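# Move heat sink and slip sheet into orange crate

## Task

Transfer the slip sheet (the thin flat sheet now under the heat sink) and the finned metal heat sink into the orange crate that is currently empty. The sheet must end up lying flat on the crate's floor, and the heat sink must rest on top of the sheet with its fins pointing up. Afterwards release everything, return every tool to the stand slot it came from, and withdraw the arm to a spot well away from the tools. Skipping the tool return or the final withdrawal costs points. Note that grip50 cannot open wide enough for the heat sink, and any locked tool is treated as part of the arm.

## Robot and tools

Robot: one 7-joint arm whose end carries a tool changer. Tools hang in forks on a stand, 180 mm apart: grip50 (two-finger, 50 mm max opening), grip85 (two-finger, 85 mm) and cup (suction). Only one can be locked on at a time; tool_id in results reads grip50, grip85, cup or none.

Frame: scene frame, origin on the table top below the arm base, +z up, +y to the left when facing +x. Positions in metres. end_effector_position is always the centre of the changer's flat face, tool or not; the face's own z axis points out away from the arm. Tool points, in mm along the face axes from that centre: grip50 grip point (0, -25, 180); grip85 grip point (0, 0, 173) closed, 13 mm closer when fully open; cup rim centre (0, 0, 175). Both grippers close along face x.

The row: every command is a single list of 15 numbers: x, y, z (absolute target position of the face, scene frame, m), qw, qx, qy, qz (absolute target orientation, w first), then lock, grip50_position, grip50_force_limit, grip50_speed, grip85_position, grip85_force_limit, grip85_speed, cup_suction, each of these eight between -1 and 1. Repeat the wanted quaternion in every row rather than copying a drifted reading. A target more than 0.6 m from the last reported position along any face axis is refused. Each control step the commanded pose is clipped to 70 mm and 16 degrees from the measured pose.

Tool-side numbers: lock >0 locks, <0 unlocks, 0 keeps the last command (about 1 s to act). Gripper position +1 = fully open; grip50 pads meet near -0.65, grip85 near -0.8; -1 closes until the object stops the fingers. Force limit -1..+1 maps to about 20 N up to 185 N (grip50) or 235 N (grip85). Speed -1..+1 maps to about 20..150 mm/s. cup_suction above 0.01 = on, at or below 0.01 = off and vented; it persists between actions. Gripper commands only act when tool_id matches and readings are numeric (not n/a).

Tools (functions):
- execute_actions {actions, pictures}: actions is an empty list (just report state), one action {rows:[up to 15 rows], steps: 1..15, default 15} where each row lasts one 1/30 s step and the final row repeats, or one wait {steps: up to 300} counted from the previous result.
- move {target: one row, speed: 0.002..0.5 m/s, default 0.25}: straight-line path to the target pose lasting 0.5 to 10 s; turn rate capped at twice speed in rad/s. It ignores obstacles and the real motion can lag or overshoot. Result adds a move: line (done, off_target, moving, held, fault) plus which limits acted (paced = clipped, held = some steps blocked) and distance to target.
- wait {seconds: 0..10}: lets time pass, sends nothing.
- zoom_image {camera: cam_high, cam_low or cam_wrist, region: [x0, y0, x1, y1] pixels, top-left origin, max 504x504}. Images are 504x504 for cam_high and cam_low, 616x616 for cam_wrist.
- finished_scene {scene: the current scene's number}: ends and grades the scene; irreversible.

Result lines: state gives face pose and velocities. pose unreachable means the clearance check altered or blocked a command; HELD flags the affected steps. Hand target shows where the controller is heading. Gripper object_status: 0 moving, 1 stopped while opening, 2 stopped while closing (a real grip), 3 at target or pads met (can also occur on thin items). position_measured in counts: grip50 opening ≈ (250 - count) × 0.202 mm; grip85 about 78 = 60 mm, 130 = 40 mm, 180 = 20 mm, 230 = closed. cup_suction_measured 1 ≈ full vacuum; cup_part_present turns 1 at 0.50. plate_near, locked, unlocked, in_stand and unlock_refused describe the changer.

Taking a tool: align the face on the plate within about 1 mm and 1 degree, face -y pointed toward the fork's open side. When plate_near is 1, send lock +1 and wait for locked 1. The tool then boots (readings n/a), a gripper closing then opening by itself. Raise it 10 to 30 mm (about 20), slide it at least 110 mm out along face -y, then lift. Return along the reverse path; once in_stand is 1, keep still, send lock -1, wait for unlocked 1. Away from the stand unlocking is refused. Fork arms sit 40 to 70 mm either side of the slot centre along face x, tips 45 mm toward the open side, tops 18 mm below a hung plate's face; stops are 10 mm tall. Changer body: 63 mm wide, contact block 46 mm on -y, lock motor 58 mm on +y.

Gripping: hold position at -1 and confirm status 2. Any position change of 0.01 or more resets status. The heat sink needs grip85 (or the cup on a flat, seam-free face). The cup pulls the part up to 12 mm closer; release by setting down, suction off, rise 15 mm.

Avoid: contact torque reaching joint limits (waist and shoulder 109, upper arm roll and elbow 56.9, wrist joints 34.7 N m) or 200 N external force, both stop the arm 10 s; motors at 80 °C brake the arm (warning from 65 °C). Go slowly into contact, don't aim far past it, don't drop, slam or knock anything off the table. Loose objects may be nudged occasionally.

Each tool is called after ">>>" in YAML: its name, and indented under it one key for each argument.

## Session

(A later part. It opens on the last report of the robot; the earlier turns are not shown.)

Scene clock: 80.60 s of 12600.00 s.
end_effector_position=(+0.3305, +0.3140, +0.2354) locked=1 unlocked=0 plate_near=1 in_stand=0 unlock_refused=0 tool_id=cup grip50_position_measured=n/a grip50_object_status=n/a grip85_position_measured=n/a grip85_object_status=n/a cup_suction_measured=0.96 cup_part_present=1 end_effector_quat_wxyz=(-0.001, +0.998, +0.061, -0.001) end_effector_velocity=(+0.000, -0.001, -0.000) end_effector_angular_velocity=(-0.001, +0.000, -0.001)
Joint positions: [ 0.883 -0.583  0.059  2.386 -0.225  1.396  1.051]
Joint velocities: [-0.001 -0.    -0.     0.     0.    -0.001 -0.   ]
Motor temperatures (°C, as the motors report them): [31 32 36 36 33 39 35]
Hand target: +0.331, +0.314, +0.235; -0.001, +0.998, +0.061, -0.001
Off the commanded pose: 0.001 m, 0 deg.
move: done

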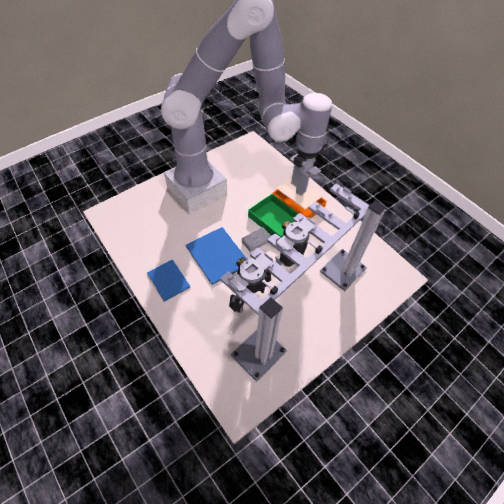

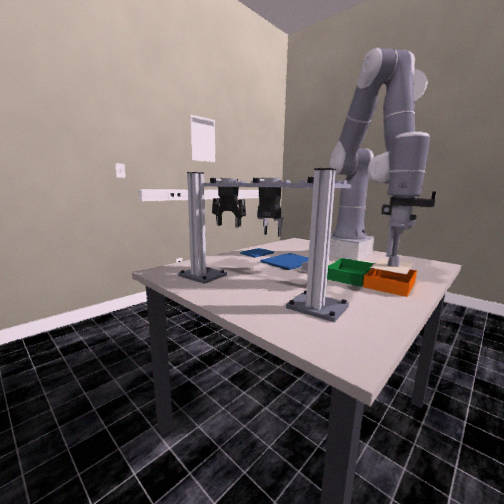

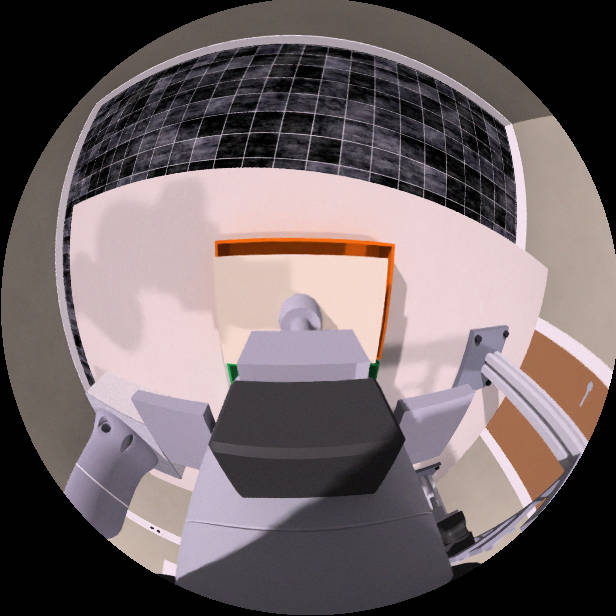

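>>> move:
  target: [0.3337,0.3122,0.215,0,0.9981,0.061,0,0,0,0,0,0,0,0,1]
  speed: 0.03

>>> zoom_image:
  camera: "cam_wrist"
  region: [170,130,440,360]

Scene clock: 82.40 s of 12600.00 s.
end_effector_position=(+0.3336, +0.3122, +0.2148) locked=1 unlocked=0 plate_near=1 in_stand=0 unlock_refused=0 tool_id=cup grip50_position_measured=n/a grip50_object_status=n/a grip85_position_measured=n/a grip85_object_status=n/a cup_suction_measured=0.96 cup_part_present=1 end_effector_quat_wxyz=(+0.000, +0.998, +0.061, -0.000) end_effector_velocity=(+0.000, +0.000, +0.000) end_effector_angular_velocity=(+0.001, -0.001, -0.000)
Joint positions: [ 0.898 -0.646  0.031  2.378 -0.234  1.453  1.052]
Joint velocities: [-0.  0. -0. -0. -0.  0.  0.]
Motor temperatures (°C, as the motors report them): [31 32 36 36 33 39 35]
Hand target: +0.334, +0.312, +0.215; -0.000, +0.998, +0.061, -0.000
Off the commanded pose: 0.000 m, 0 deg.
move: done

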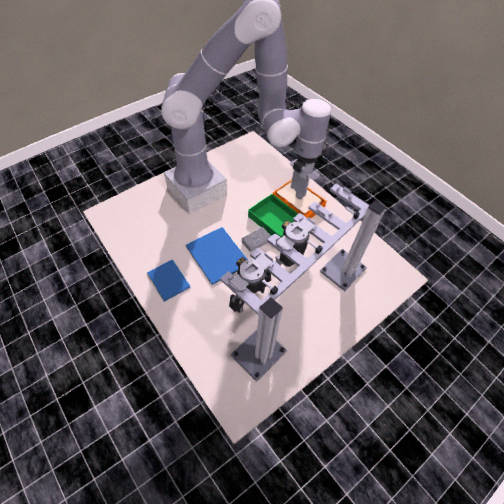

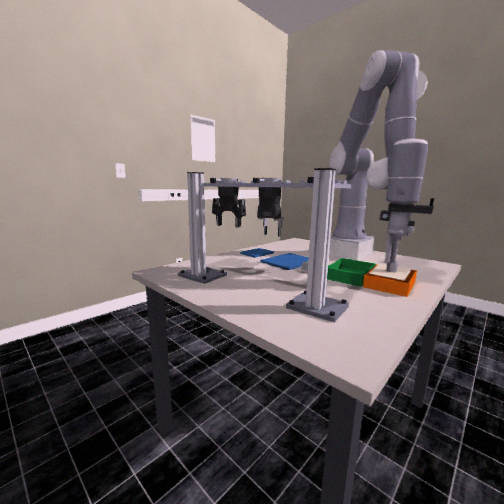

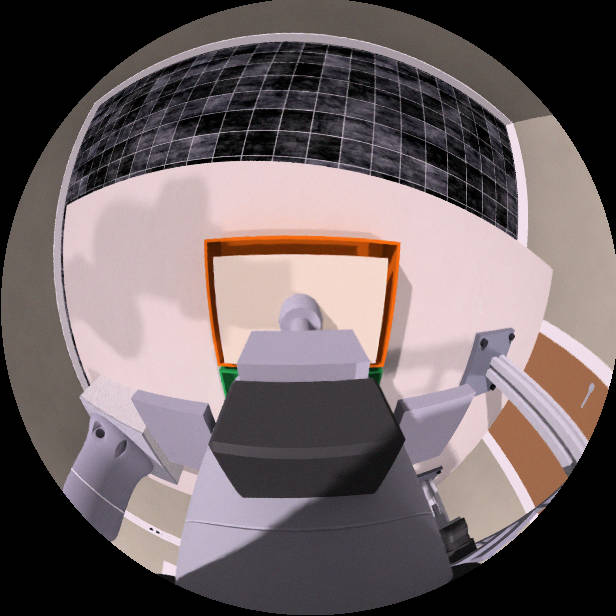

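Region (170, 130, 440, 360) of cam_wrist's 616x616 image, scaled by 1.867, with more detail than that image has; it fills the top 429 rows of this view, and the rest is white.

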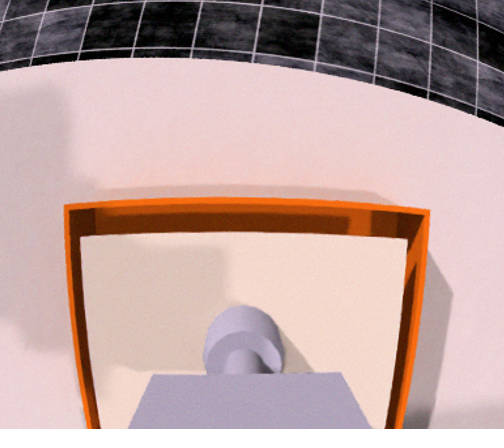

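>>> move:
  target: [0.3337,0.3122,0.185,0,0.9981,0.061,0,0,1,0,0,1,0,0,1]
  speed: 0.03

Scene clock: 85.87 s of 12600.00 s.
end_effector_position=(+0.3336, +0.3122, +0.1848) locked=1 unlocked=0 plate_near=1 in_stand=0 unlock_refused=0 tool_id=cup grip50_position_measured=n/a grip50_object_status=n/a grip85_position_measured=n/a grip85_object_status=n/a cup_suction_measured=0.96 cup_part_present=1 end_effector_quat_wxyz=(+0.000, +0.998, +0.061, -0.000) end_effector_velocity=(+0.000, -0.000, +0.000) end_effector_angular_velocity=(+0.000, -0.000, -0.001)
Joint positions: [ 0.924 -0.74   0.001  2.36  -0.236  1.531  1.057]
Joint velocities: [-0.001  0.    -0.    -0.    -0.    -0.     0.   ]
Motor temperatures (°C, as the motors report them): [31 32 36 36 33 39 35]
Hand target: +0.334, +0.312, +0.185; -0.000, +0.998, +0.061, -0.000
Off the commanded pose: 0.000 m, 0 deg.
move: done

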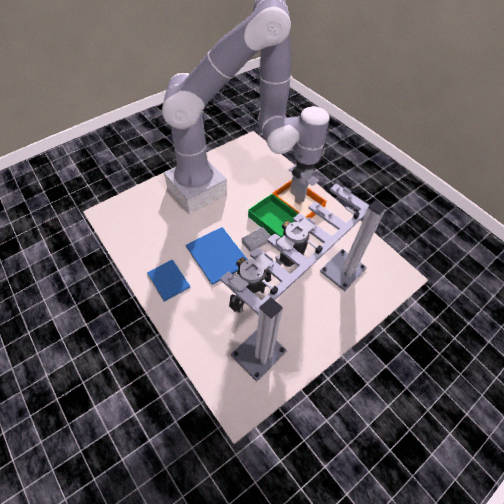

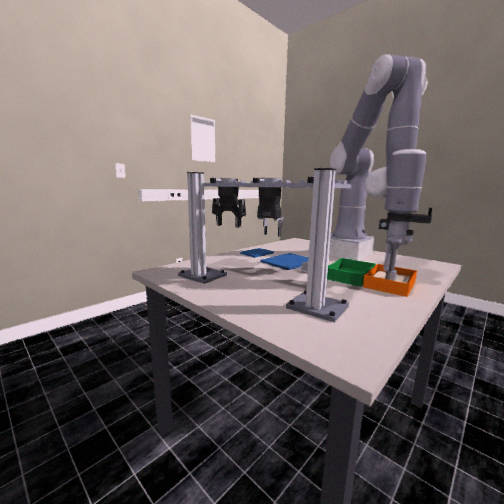

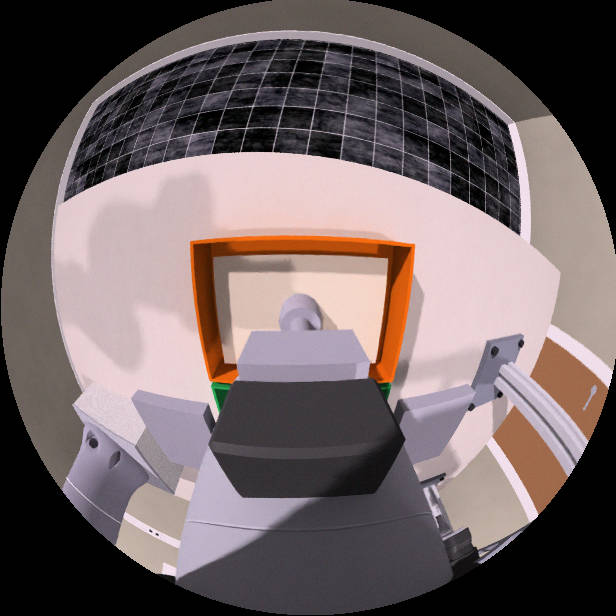

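>>> move:
  target: [0.3337,0.3122,0.174,0,0.9981,0.061,0,0,1,0,0,1,0,0,1]
  speed: 0.01

>>> execute_actions:
  actions:
    - {"rows":[[0.3337,0.3122,0.174,0,0.9981,0.061,0,0,1,0,0,1,0,0,0]],"steps":15}
  pictures: false

>>> move:
  target: [0.3337,0.3122,0.27,0,0.9981,0.061,0,0,1,0,0,1,0,0,0]
  speed: 0.1

Scene clock: 87.93 s of 12600.00 s.
end_effector_position=(+0.3336, +0.3122, +0.1739) locked=1 unlocked=0 plate_near=1 in_stand=0 unlock_refused=0 tool_id=cup grip50_position_measured=n/a grip50_object_status=n/a grip85_position_measured=n/a grip85_object_status=n/a cup_suction_measured=0.96 cup_part_present=1 end_effector_quat_wxyz=(+0.000, +0.998, +0.061, -0.000) end_effector_velocity=(+0.000, +0.000, +0.000) end_effector_angular_velocity=(+0.000, -0.000, +0.000)
Joint positions: [ 0.931 -0.774 -0.008  2.352 -0.236  1.558  1.058]
Joint velocities: [ 0.  0. -0. -0. -0. -0.  0.]
Motor temperatures (°C, as the motors report them): [31 32 36 35 33 39 35]
Hand target: +0.334, +0.312, +0.174; -0.000, +0.998, +0.061, -0.000
Off the commanded pose: 0.000 m, 0 deg.
move: done

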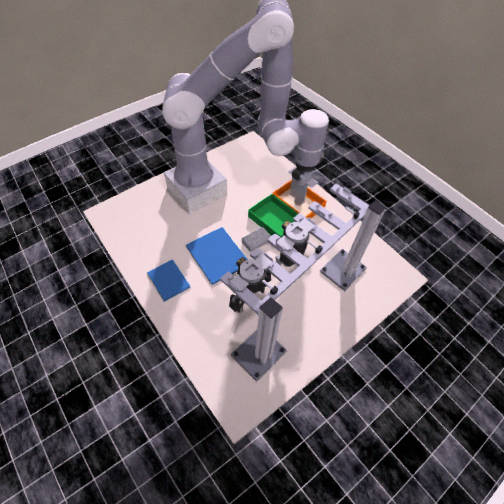

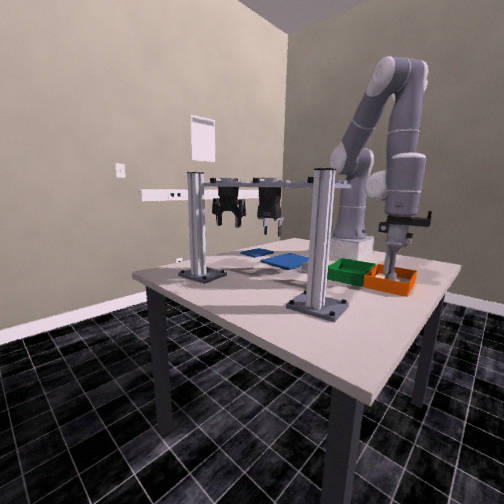

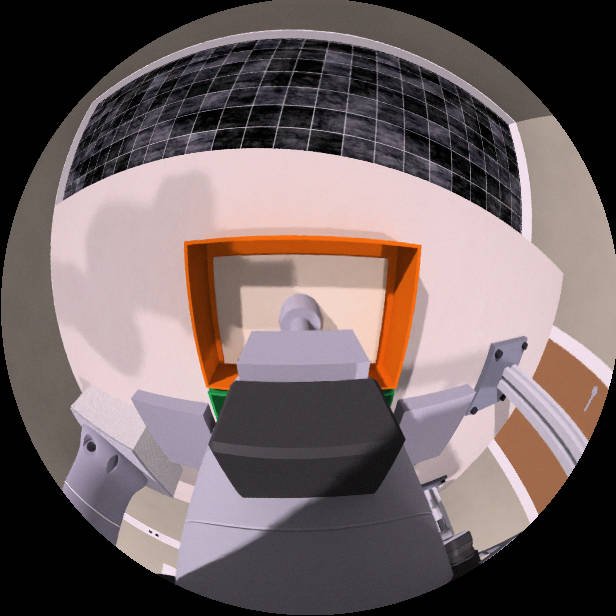

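Scene clock: 88.43 s of 12600.00 s.
end_effector_position=(+0.3337, +0.3124, +0.1742) locked=1 unlocked=0 plate_near=1 in_stand=0 unlock_refused=0 tool_id=cup grip50_position_measured=n/a grip50_object_status=n/a grip85_position_measured=n/a grip85_object_status=n/a cup_suction_measured=0.01 cup_part_present=0 end_effector_quat_wxyz=(-0.000, +0.998, +0.061, +0.000) end_effector_velocity=(-0.000, -0.000, -0.000) end_effector_angular_velocity=(-0.000, +0.000, +0.000)
Joint positions: [ 0.932 -0.774 -0.008  2.352 -0.236  1.558  1.058]
Joint velocities: [-0. -0.  0.  0. -0. -0. -0.]
Motor temperatures (°C, as the motors report them): [31 32 36 35 33 39 35]
Hand target: +0.334, +0.312, +0.174; -0.000, +0.998, +0.061, -0.000
Off the commanded pose: 0.000 m, 0 deg.
Steps of this call (steps 1 to 15: all 15 steps of this action). Readings (end_effector_position | what the end effector reports):
1: (+0.3336, +0.3122, +0.1739) | locked=1 unlocked=0 plate_near=1 in_stand=0 unlock_refused=0 tool_id=cup grip50_position_measured=n/a grip50_object_status=n/a grip85_position_measured=n/a grip85_object_status=n/a cup_suction_measured=0.79 cup_part_present=1
2: (+0.3336, +0.3122, +0.1739) | locked=1 unlocked=0 plate_near=1 in_stand=0 unlock_refused=0 tool_id=cup grip50_position_measured=n/a grip50_object_status=n/a grip85_position_measured=n/a grip85_object_status=n/a cup_suction_measured=0.19 cup_part_present=0
4: (+0.3337, +0.3123, +0.1741) | locked=1 unlocked=0 plate_near=1 in_stand=0 unlock_refused=0 tool_id=cup grip50_position_measured=n/a grip50_object_status=n/a grip85_position_measured=n/a grip85_object_status=n/a cup_suction_measured=0.01 cup_part_present=0
8: (+0.3337, +0.3124, +0.1742) | locked=1 unlocked=0 plate_near=1 in_stand=0 unlock_refused=0 tool_id=cup grip50_position_measured=n/a grip50_object_status=n/a grip85_position_measured=n/a grip85_object_status=n/a cup_suction_measured=0.01 cup_part_present=0
15: the state above

Scene clock: 89.90 s of 12600.00 s.
end_effector_position=(+0.3336, +0.3119, +0.2703) locked=1 unlocked=0 plate_near=1 in_stand=0 unlock_refused=0 tool_id=cup grip50_position_measured=n/a grip50_object_status=n/a grip85_position_measured=n/a grip85_object_status=n/a cup_suction_measured=0.01 cup_part_present=0 end_effector_quat_wxyz=(+0.000, +0.998, +0.061, +0.000) end_effector_velocity=(-0.000, -0.000, -0.001) end_effector_angular_velocity=(-0.001, +0.001, +0.000)
Joint positions: [ 0.845 -0.479  0.101  2.386 -0.203  1.289  1.026]
Joint velocities: [-0.    -0.001 -0.     0.     0.    -0.001 -0.   ]
Motor temperatures (°C, as the motors report them): [31 32 36 35 33 39 35]
Hand target: +0.334, +0.312, +0.270; +0.000, +0.998, +0.061, +0.000
Off the commanded pose: 0.000 m, 0 deg.
move: done

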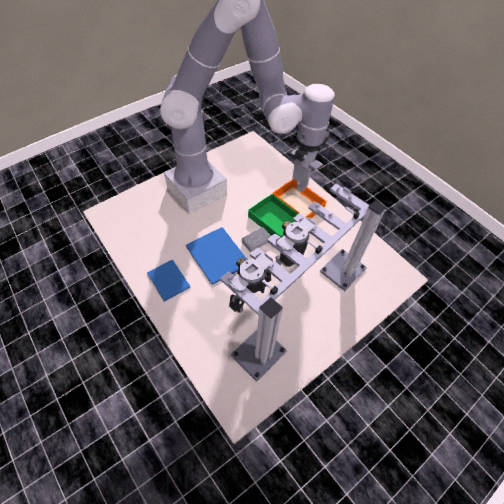

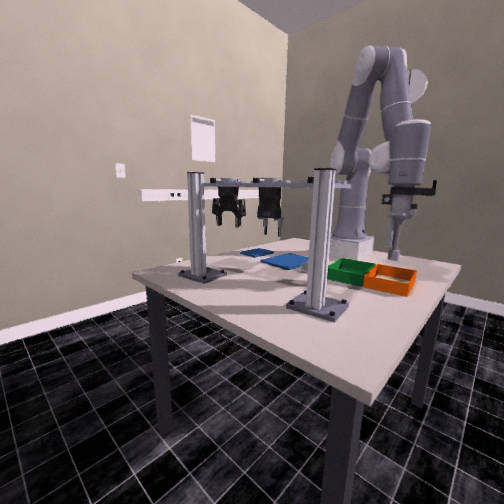

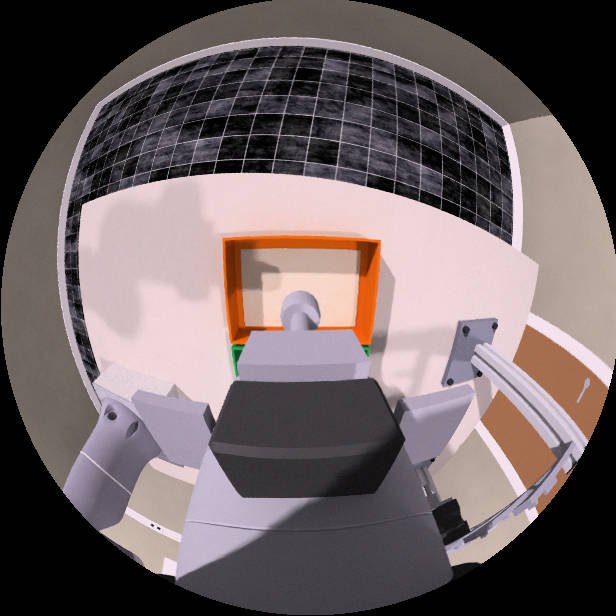

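>>> move:
  target: [0.4788,0.1448,0.385,0,0.6554,0.7553,0,0,1,0,0,1,0,0,0]

>>> move:
  target: [0.6025,0.1624,0.385,0,0.6554,0.7553,0,0,1,0,0,1,0,0,0]
  speed: 0.08

>>> move:
  target: [0.6025,0.1624,0.3652,0,0.6554,0.7553,0,0,1,0,0,1,0,0,0]
  speed: 0.015

Scene clock: 94.07 s of 12600.00 s.
end_effector_position=(+0.4796, +0.1443, +0.3855) locked=1 unlocked=0 plate_near=1 in_stand=0 unlock_refused=0 tool_id=cup grip50_position_measured=n/a grip50_object_status=n/a grip85_position_measured=n/a grip85_object_status=n/a cup_suction_measured=0.01 cup_part_present=0 end_effector_quat_wxyz=(+0.002, +0.655, +0.755, +0.000) end_effector_velocity=(-0.000, +0.000, +0.000) end_effector_angular_velocity=(-0.000, -0.000, -0.000)
Joint positions: [ 0.114 -0.294  0.387  2.179 -0.191  0.882 -1.061]
Joint velocities: [ 0.     0.    -0.     0.     0.    -0.     0.001]
Motor temperatures (°C, as the motors report them): [31 32 36 36 33 39 35]
Hand target: +0.479, +0.144, +0.385; +0.002, +0.655, +0.755, +0.000
Off the commanded pose: 0.001 m, 0 deg.
move: done

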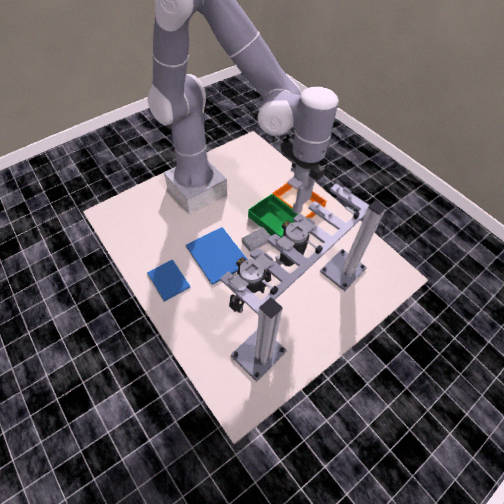

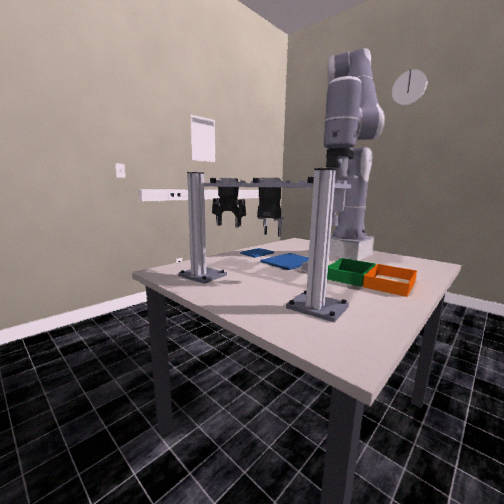

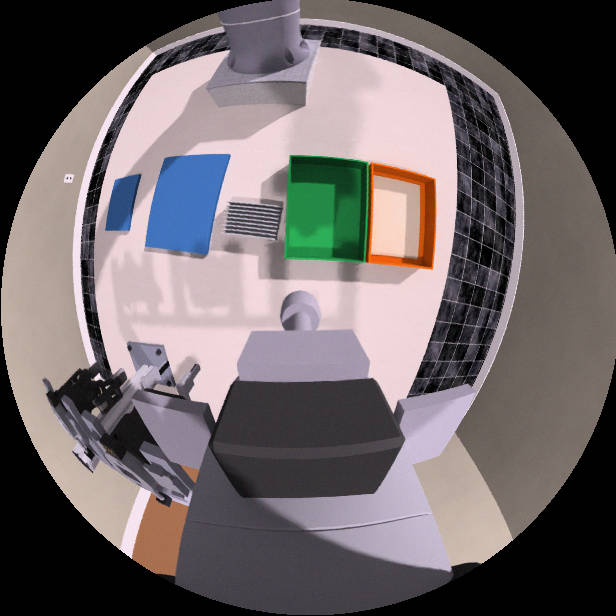

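Scene clock: 95.90 s of 12600.00 s.
end_effector_position=(+0.6026, +0.1626, +0.3855) locked=1 unlocked=0 plate_near=1 in_stand=0 unlock_refused=0 tool_id=cup grip50_position_measured=n/a grip50_object_status=n/a grip85_position_measured=n/a grip85_object_status=n/a cup_suction_measured=0.01 cup_part_present=0 end_effector_quat_wxyz=(-0.000, +0.655, +0.755, +0.000) end_effector_velocity=(+0.000, -0.000, +0.000) end_effector_angular_velocity=(+0.000, -0.001, -0.000)
Joint positions: [ 0.136 -0.528  0.329  1.812 -0.23   0.739 -1.115]
Joint velocities: [-0.     0.001 -0.    -0.    -0.     0.001 -0.   ]
Motor temperatures (°C, as the motors report them): [31 32 36 36 33 39 35]
Hand target: +0.602, +0.163, +0.386; -0.000, +0.655, +0.755, +0.000
Off the commanded pose: 0.001 m, 0 deg.
move: done

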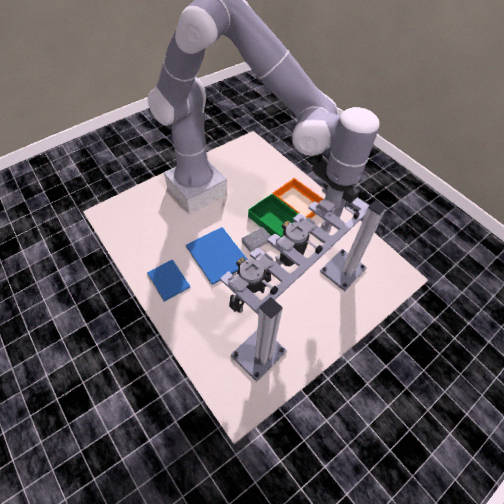

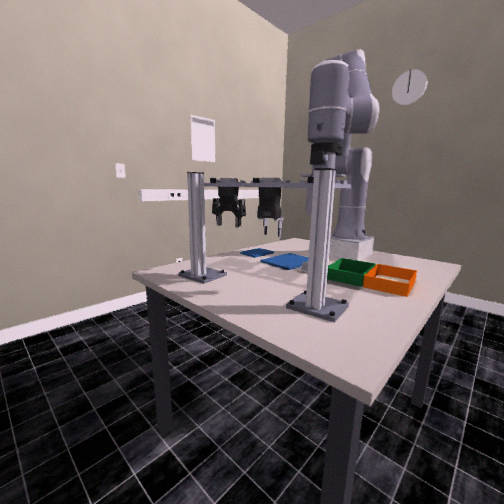

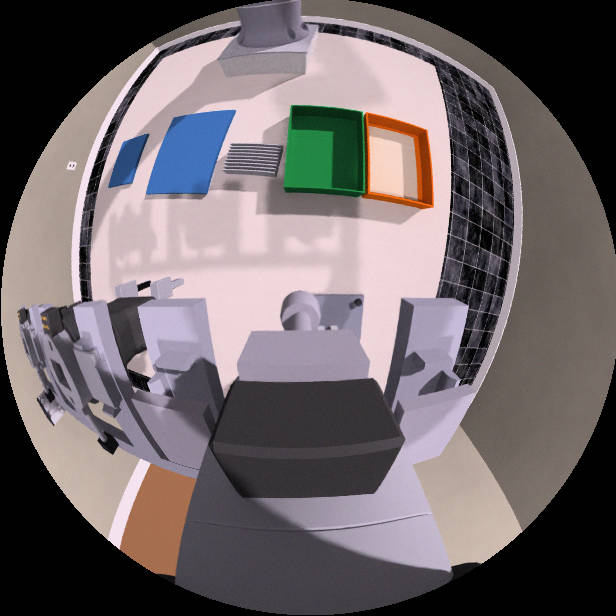

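Scene clock: 97.47 s of 12600.00 s.
end_effector_position=(+0.6026, +0.1625, +0.3652) locked=1 unlocked=0 plate_near=1 in_stand=1 unlock_refused=0 tool_id=cup grip50_position_measured=n/a grip50_object_status=n/a grip85_position_measured=n/a grip85_object_status=n/a cup_suction_measured=0.01 cup_part_present=0 end_effector_quat_wxyz=(-0.000, +0.655, +0.755, +0.000) end_effector_velocity=(-0.000, -0.000, -0.000) end_effector_angular_velocity=(-0.000, +0.000, +0.000)
Joint positions: [ 0.142 -0.559  0.317  1.828 -0.245  0.785 -1.106]
Joint velocities: [-0.     0.     0.    -0.    -0.    -0.001 -0.   ]
Motor temperatures (°C, as the motors report them): [31 32 36 36 33 39 35]
Hand target: +0.603, +0.162, +0.365; -0.000, +0.655, +0.755, +0.000
Off the commanded pose: 0.000 m, 0 deg.
move: done

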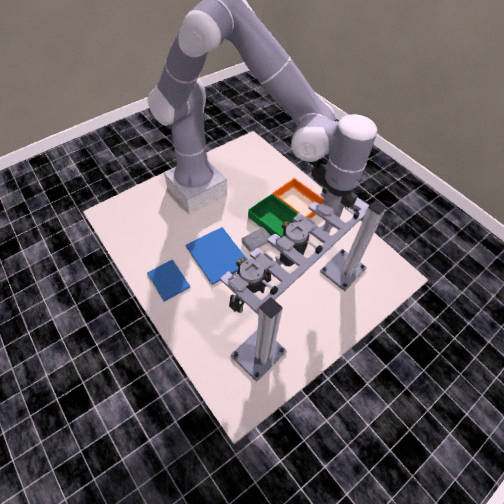

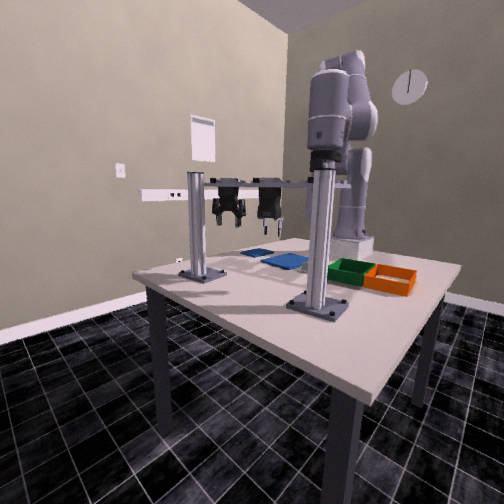

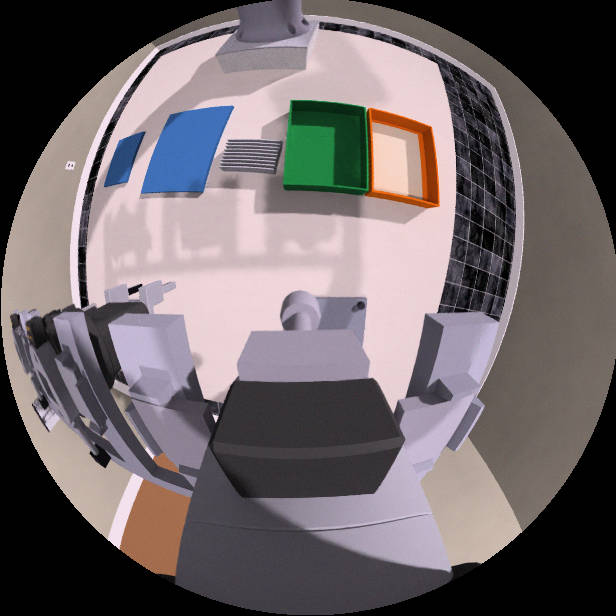

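>>> execute_actions:
  actions:
    - {"rows":[[0.6025,0.1624,0.3652,0,0.6554,0.7553,0,-1,1,0,0,1,0,0,0]],"steps":15}
  pictures: false

>>> execute_actions:
  actions:
    - {"rows":[[0.6025,0.1624,0.3652,0,0.6554,0.7553,0,-1,1,0,0,1,0,0,0]],"steps":15}
  pictures: false

>>> execute_actions:
  actions:
    - {"rows":[[0.6025,0.1624,0.3652,0,0.6554,0.7553,0,-1,1,0,0,1,0,0,0]],"steps":5}
  pictures: false

Scene clock: 98.73 s of 12600.00 s.
end_effector_position=(+0.6024, +0.1624, +0.3650) locked=0 unlocked=0 plate_near=1 in_stand=1 unlock_refused=0 tool_id=none grip50_position_measured=n/a grip50_object_status=n/a grip85_position_measured=n/a grip85_object_status=n/a cup_suction_measured=n/a cup_part_present=n/a end_effector_quat_wxyz=(-0.000, +0.655, +0.755, -0.000) end_effector_velocity=(+0.000, -0.000, +0.000) end_effector_angular_velocity=(-0.000, -0.000, -0.001)
Joint positions: [ 0.142 -0.559  0.317  1.828 -0.245  0.785 -1.106]
Joint velocities: [ 0.     0.001 -0.    -0.     0.    -0.001  0.001]
Motor temperatures (°C, as the motors report them): [31 32 36 36 33 39 35]
Hand target: +0.602, +0.162, +0.365; -0.000, +0.655, +0.755, +0.000
Off the commanded pose: 0.000 m, 0 deg.
Steps of this call (steps 1 to 23: nothing new was sent; steps 24 to 38: all 15 steps of this action). Readings (end_effector_position | what the end effector reports):
24: (+0.6025, +0.1624, +0.3650) | locked=1 unlocked=0 plate_near=1 in_stand=1 unlock_refused=0 tool_id=cup grip50_position_measured=n/a grip50_object_status=n/a grip85_position_measured=n/a grip85_object_status=n/a cup_suction_measured=0.01 cup_part_present=0
25: (+0.6024, +0.1624, +0.3650) | locked=1 unlocked=0 plate_near=1 in_stand=1 unlock_refused=0 tool_id=cup grip50_position_measured=n/a grip50_object_status=n/a grip85_position_measured=n/a grip85_object_status=n/a cup_suction_measured=0.01 cup_part_present=0
27: (+0.6024, +0.1624, +0.3650) | locked=1 unlocked=0 plate_near=1 in_stand=1 unlock_refused=0 tool_id=cup grip50_position_measured=n/a grip50_object_status=n/a grip85_position_measured=n/a grip85_object_status=n/a cup_suction_measured=0.01 cup_part_present=0
31: (+0.6023, +0.1624, +0.3649) | locked=0 unlocked=0 plate_near=1 in_stand=1 unlock_refused=0 tool_id=none grip50_position_measured=n/a grip50_object_status=n/a grip85_position_measured=n/a grip85_object_status=n/a cup_suction_measured=n/a cup_part_present=n/a
38: the state above

Scene clock: 99.23 s of 12600.00 s.
end_effector_position=(+0.6024, +0.1624, +0.3650) locked=0 unlocked=1 plate_near=1 in_stand=1 unlock_refused=0 tool_id=none grip50_position_measured=n/a grip50_object_status=n/a grip85_position_measured=n/a grip85_object_status=n/a cup_suction_measured=n/a cup_part_present=n/a end_effector_quat_wxyz=(-0.000, +0.655, +0.755, -0.000) end_effector_velocity=(-0.000, -0.000, -0.000) end_effector_angular_velocity=(-0.000, +0.001, -0.001)
Joint positions: [ 0.142 -0.559  0.317  1.828 -0.245  0.785 -1.106]
Joint velocities: [-0.    -0.     0.     0.     0.    -0.     0.001]
Motor temperatures (°C, as the motors report them): [31 32 36 36 33 39 35]
Hand target: +0.602, +0.162, +0.365; -0.000, +0.655, +0.755, +0.000
Off the commanded pose: 0.000 m, 0 deg.
Steps of this call (steps 1 to 15: all 15 steps of this action). Readings (end_effector_position | what the end effector reports):
1: (+0.6024, +0.1624, +0.3650) | locked=0 unlocked=0 plate_near=1 in_stand=1 unlock_refused=0 tool_id=none grip50_position_measured=n/a grip50_object_status=n/a grip85_position_measured=n/a grip85_object_status=n/a cup_suction_measured=n/a cup_part_present=n/a
2: (+0.6024, +0.1624, +0.3650) | locked=0 unlocked=0 plate_near=1 in_stand=1 unlock_refused=0 tool_id=none grip50_position_measured=n/a grip50_object_status=n/a grip85_position_measured=n/a grip85_object_status=n/a cup_suction_measured=n/a cup_part_present=n/a
4: (+0.6024, +0.1624, +0.3650) | locked=0 unlocked=0 plate_near=1 in_stand=1 unlock_refused=0 tool_id=none grip50_position_measured=n/a grip50_object_status=n/a grip85_position_measured=n/a grip85_object_status=n/a cup_suction_measured=n/a cup_part_present=n/a
8: (+0.6024, +0.1624, +0.3650) | locked=0 unlocked=0 plate_near=1 in_stand=1 unlock_refused=0 tool_id=none grip50_position_measured=n/a grip50_object_status=n/a grip85_position_measured=n/a grip85_object_status=n/a cup_suction_measured=n/a cup_part_present=n/a
15: the state above

Scene clock: 99.40 s of 12600.00 s.
end_effector_position=(+0.6024, +0.1624, +0.3650) locked=0 unlocked=1 plate_near=1 in_stand=1 unlock_refused=0 tool_id=none grip50_position_measured=n/a grip50_object_status=n/a grip85_position_measured=n/a grip85_object_status=n/a cup_suction_measured=n/a cup_part_present=n/a end_effector_quat_wxyz=(-0.000, +0.655, +0.755, -0.000) end_effector_velocity=(-0.000, +0.000, -0.000) end_effector_angular_velocity=(-0.000, +0.001, -0.000)
Joint positions: [ 0.142 -0.559  0.317  1.828 -0.245  0.785 -1.106]
Joint velocities: [ 0. -0. -0.  0.  0. -0.  0.]
Motor temperatures (°C, as the motors report them): [31 32 36 36 33 39 35]
Hand target: +0.602, +0.162, +0.365; -0.000, +0.655, +0.755, +0.000
Off the commanded pose: 0.000 m, 0 deg.
Steps of this call (steps 1 to 5: all 5 steps of this action). Readings (end_effector_position | what the end effector reports):
1: (+0.6024, +0.1624, +0.3650) | locked=0 unlocked=1 plate_near=1 in_stand=1 unlock_refused=0 tool_id=none grip50_position_measured=n/a grip50_object_status=n/a grip85_position_measured=n/a grip85_object_status=n/a cup_suction_measured=n/a cup_part_present=n/a
2: (+0.6024, +0.1624, +0.3650) | locked=0 unlocked=1 plate_near=1 in_stand=1 unlock_refused=0 tool_id=none grip50_position_measured=n/a grip50_object_status=n/a grip85_position_measured=n/a grip85_object_status=n/a cup_suction_measured=n/a cup_part_present=n/a
4: (+0.6024, +0.1624, +0.3650) | locked=0 unlocked=1 plate_near=1 in_stand=1 unlock_refused=0 tool_id=none grip50_position_measured=n/a grip50_object_status=n/a grip85_position_measured=n/a grip85_object_status=n/a cup_suction_measured=n/a cup_part_present=n/a
5: the state above

>>> move:
  target: [0.6025,0.1624,0.405,0,0.6554,0.7553,0,0,1,0,0,1,0,0,0]
  speed: 0.08

>>> move:
  target: [0.6531,-0.1948,0.405,0,0.6554,0.7553,0,0,1,0,0,1,0,0,0]

>>> move:
  target: [0.6531,-0.1948,0.374,0,0.6554,0.7553,0,0,1,0,0,1,0,0,0]
  speed: 0.05

>>> move:
  target: [0.6531,-0.1948,0.3645,0,0.6554,0.7553,0,0,1,0,0,1,0,0,0]
  speed: 0.008

Scene clock: 100.90 s of 12600.00 s.
end_effector_position=(+0.6024, +0.1624, +0.4052) locked=0 unlocked=1 plate_near=0 in_stand=0 unlock_refused=0 tool_id=none grip50_position_measured=n/a grip50_object_status=n/a grip85_position_measured=n/a grip85_object_status=n/a cup_suction_measured=n/a cup_part_present=n/a end_effector_quat_wxyz=(+0.000, +0.655, +0.755, +0.000) end_effector_velocity=(-0.000, +0.000, -0.000) end_effector_angular_velocity=(-0.001, +0.000, +0.001)
Joint positions: [ 0.129 -0.499  0.339  1.795 -0.218  0.695 -1.124]
Joint velocities: [ 0.     0.    -0.     0.    -0.    -0.001 -0.   ]
Motor temperatures (°C, as the motors report them): [31 32 36 36 33 39 35]
Hand target: +0.602, +0.162, +0.405; +0.000, +0.655, +0.755, -0.000
Off the commanded pose: 0.000 m, 0 deg.
move: done

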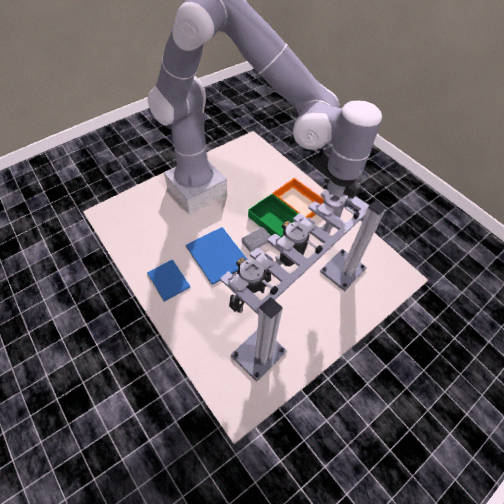

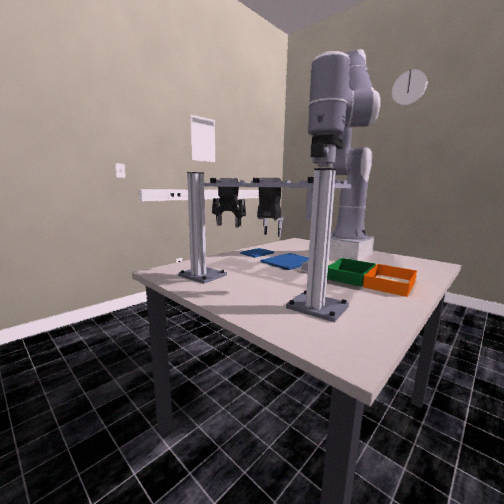

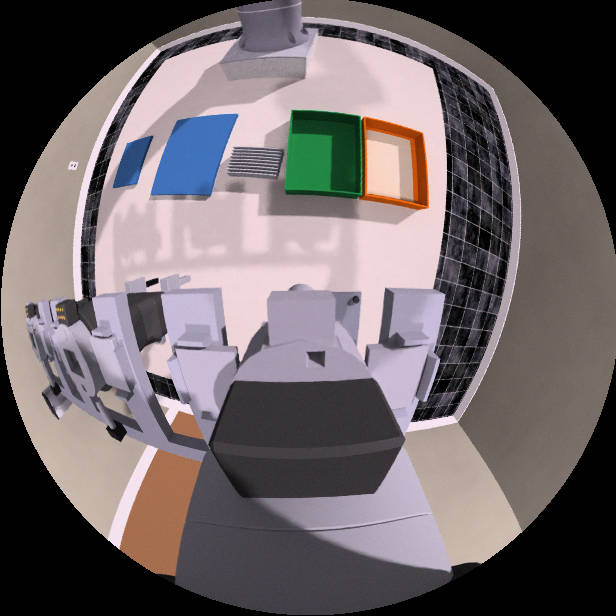

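Scene clock: 102.77 s of 12600.00 s.
end_effector_position=(+0.6544, -0.1954, +0.4051) locked=0 unlocked=1 plate_near=0 in_stand=0 unlock_refused=0 tool_id=none grip50_position_measured=n/a grip50_object_status=n/a grip85_position_measured=n/a grip85_object_status=n/a cup_suction_measured=n/a cup_part_present=n/a end_effector_quat_wxyz=(+0.002, +0.655, +0.755, -0.001) end_effector_velocity=(-0.000, +0.000, -0.000) end_effector_angular_velocity=(-0.000, +0.001, +0.000)
Joint positions: [-0.311 -0.595  0.209  1.601 -0.151  0.622 -1.743]
Joint velocities: [ 0.    -0.001 -0.     0.    -0.    -0.001 -0.   ]
Motor temperatures (°C, as the motors report them): [31 32 36 36 33 39 35]
Hand target: +0.654, -0.195, +0.405; +0.002, +0.655, +0.755, -0.001
Off the commanded pose: 0.001 m, 0 deg.
move: done

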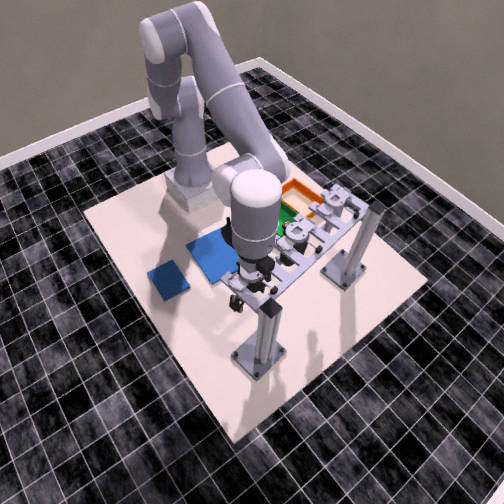

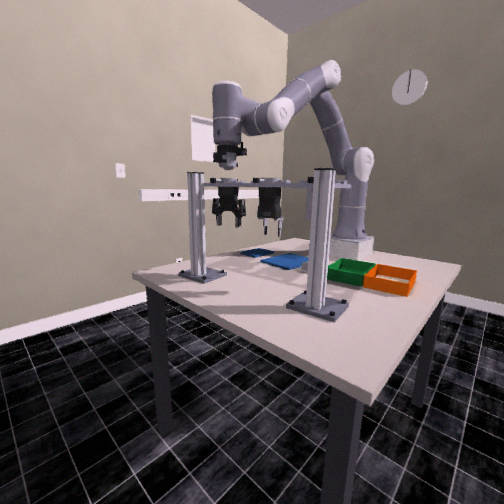

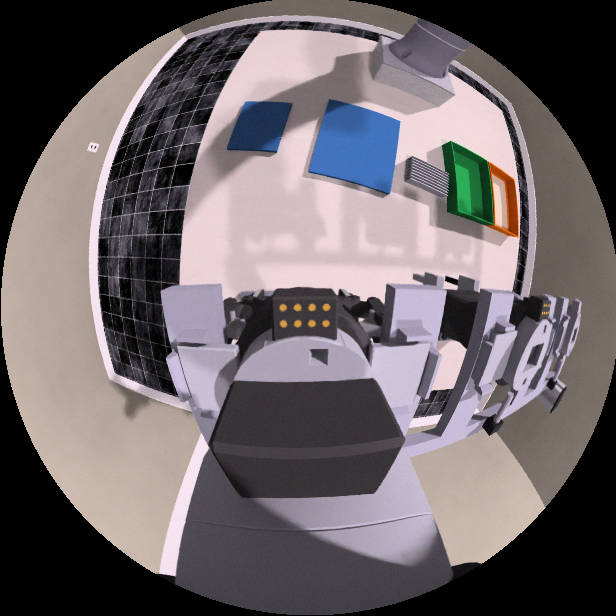

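Scene clock: 103.63 s of 12600.00 s.
end_effector_position=(+0.6532, -0.1948, +0.3738) locked=0 unlocked=1 plate_near=0 in_stand=0 unlock_refused=0 tool_id=none grip50_position_measured=n/a grip50_object_status=n/a grip85_position_measured=n/a grip85_object_status=n/a cup_suction_measured=n/a cup_part_present=n/a end_effector_quat_wxyz=(-0.000, +0.655, +0.755, +0.000) end_effector_velocity=(+0.000, -0.000, +0.000) end_effector_angular_velocity=(-0.000, -0.001, -0.000)
Joint positions: [-0.308 -0.636  0.202  1.626 -0.157  0.684 -1.739]
Joint velocities: [ 0.  0. -0. -0.  0. -0. -0.]
Motor temperatures (°C, as the motors report them): [31 32 36 36 33 39 35]
Hand target: +0.653, -0.195, +0.374; -0.000, +0.655, +0.755, +0.000
Off the commanded pose: 0.000 m, 0 deg.
move: done

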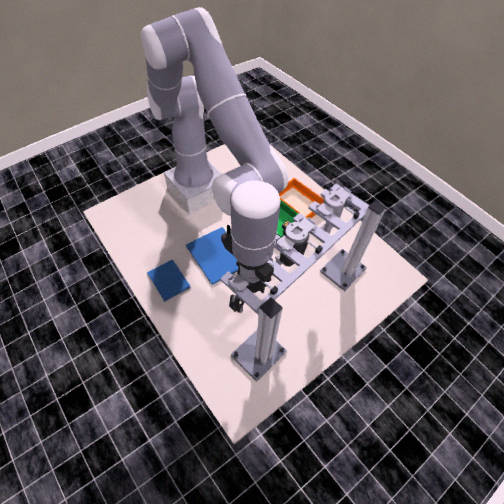

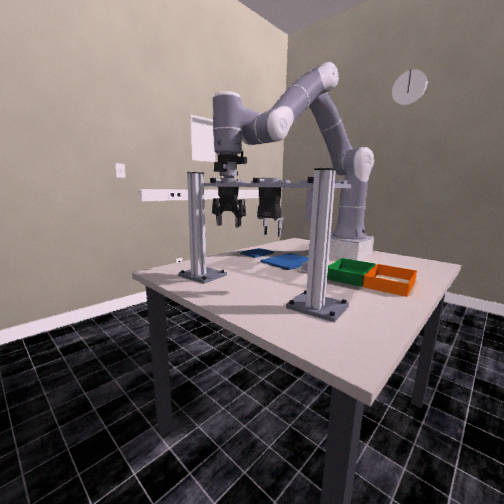

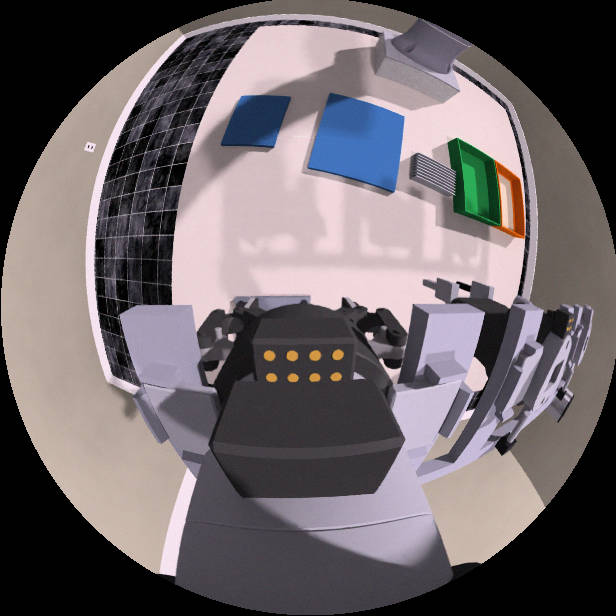

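Scene clock: 105.00 s of 12600.00 s.
end_effector_position=(+0.6531, -0.1949, +0.3651) locked=0 unlocked=1 plate_near=1 in_stand=1 unlock_refused=0 tool_id=none grip50_position_measured=n/a grip50_object_status=n/a grip85_position_measured=n/a grip85_object_status=n/a cup_suction_measured=n/a cup_part_present=n/a end_effector_quat_wxyz=(+0.000, +0.656, +0.755, +0.000) end_effector_velocity=(-0.000, -0.000, -0.000) end_effector_angular_velocity=(+0.000, -0.000, -0.000)
Joint positions: [-0.307 -0.648  0.2    1.632 -0.16   0.703 -1.737]
Joint velocities: [-0. -0. -0.  0.  0.  0.  0.]
Motor temperatures (°C, as the motors report them): [31 32 36 36 33 39 35]
Hand target: +0.653, -0.195, +0.364; -0.000, +0.655, +0.755, +0.000
Off the commanded pose: 0.001 m, 0 deg.
move: done

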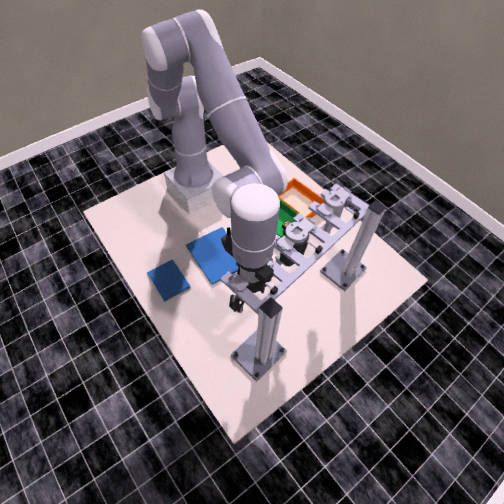

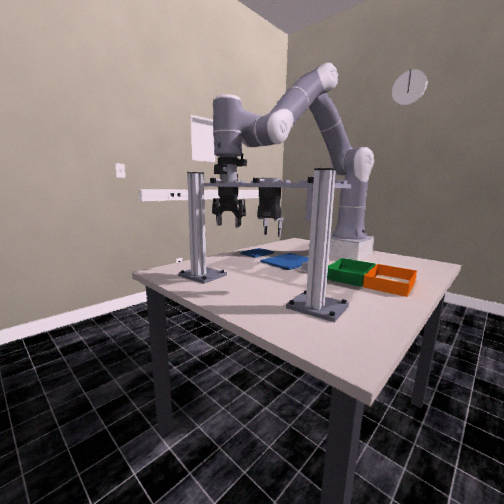

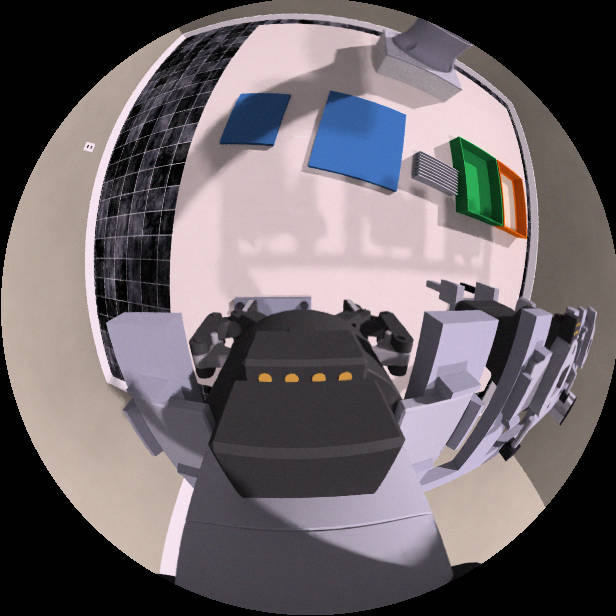

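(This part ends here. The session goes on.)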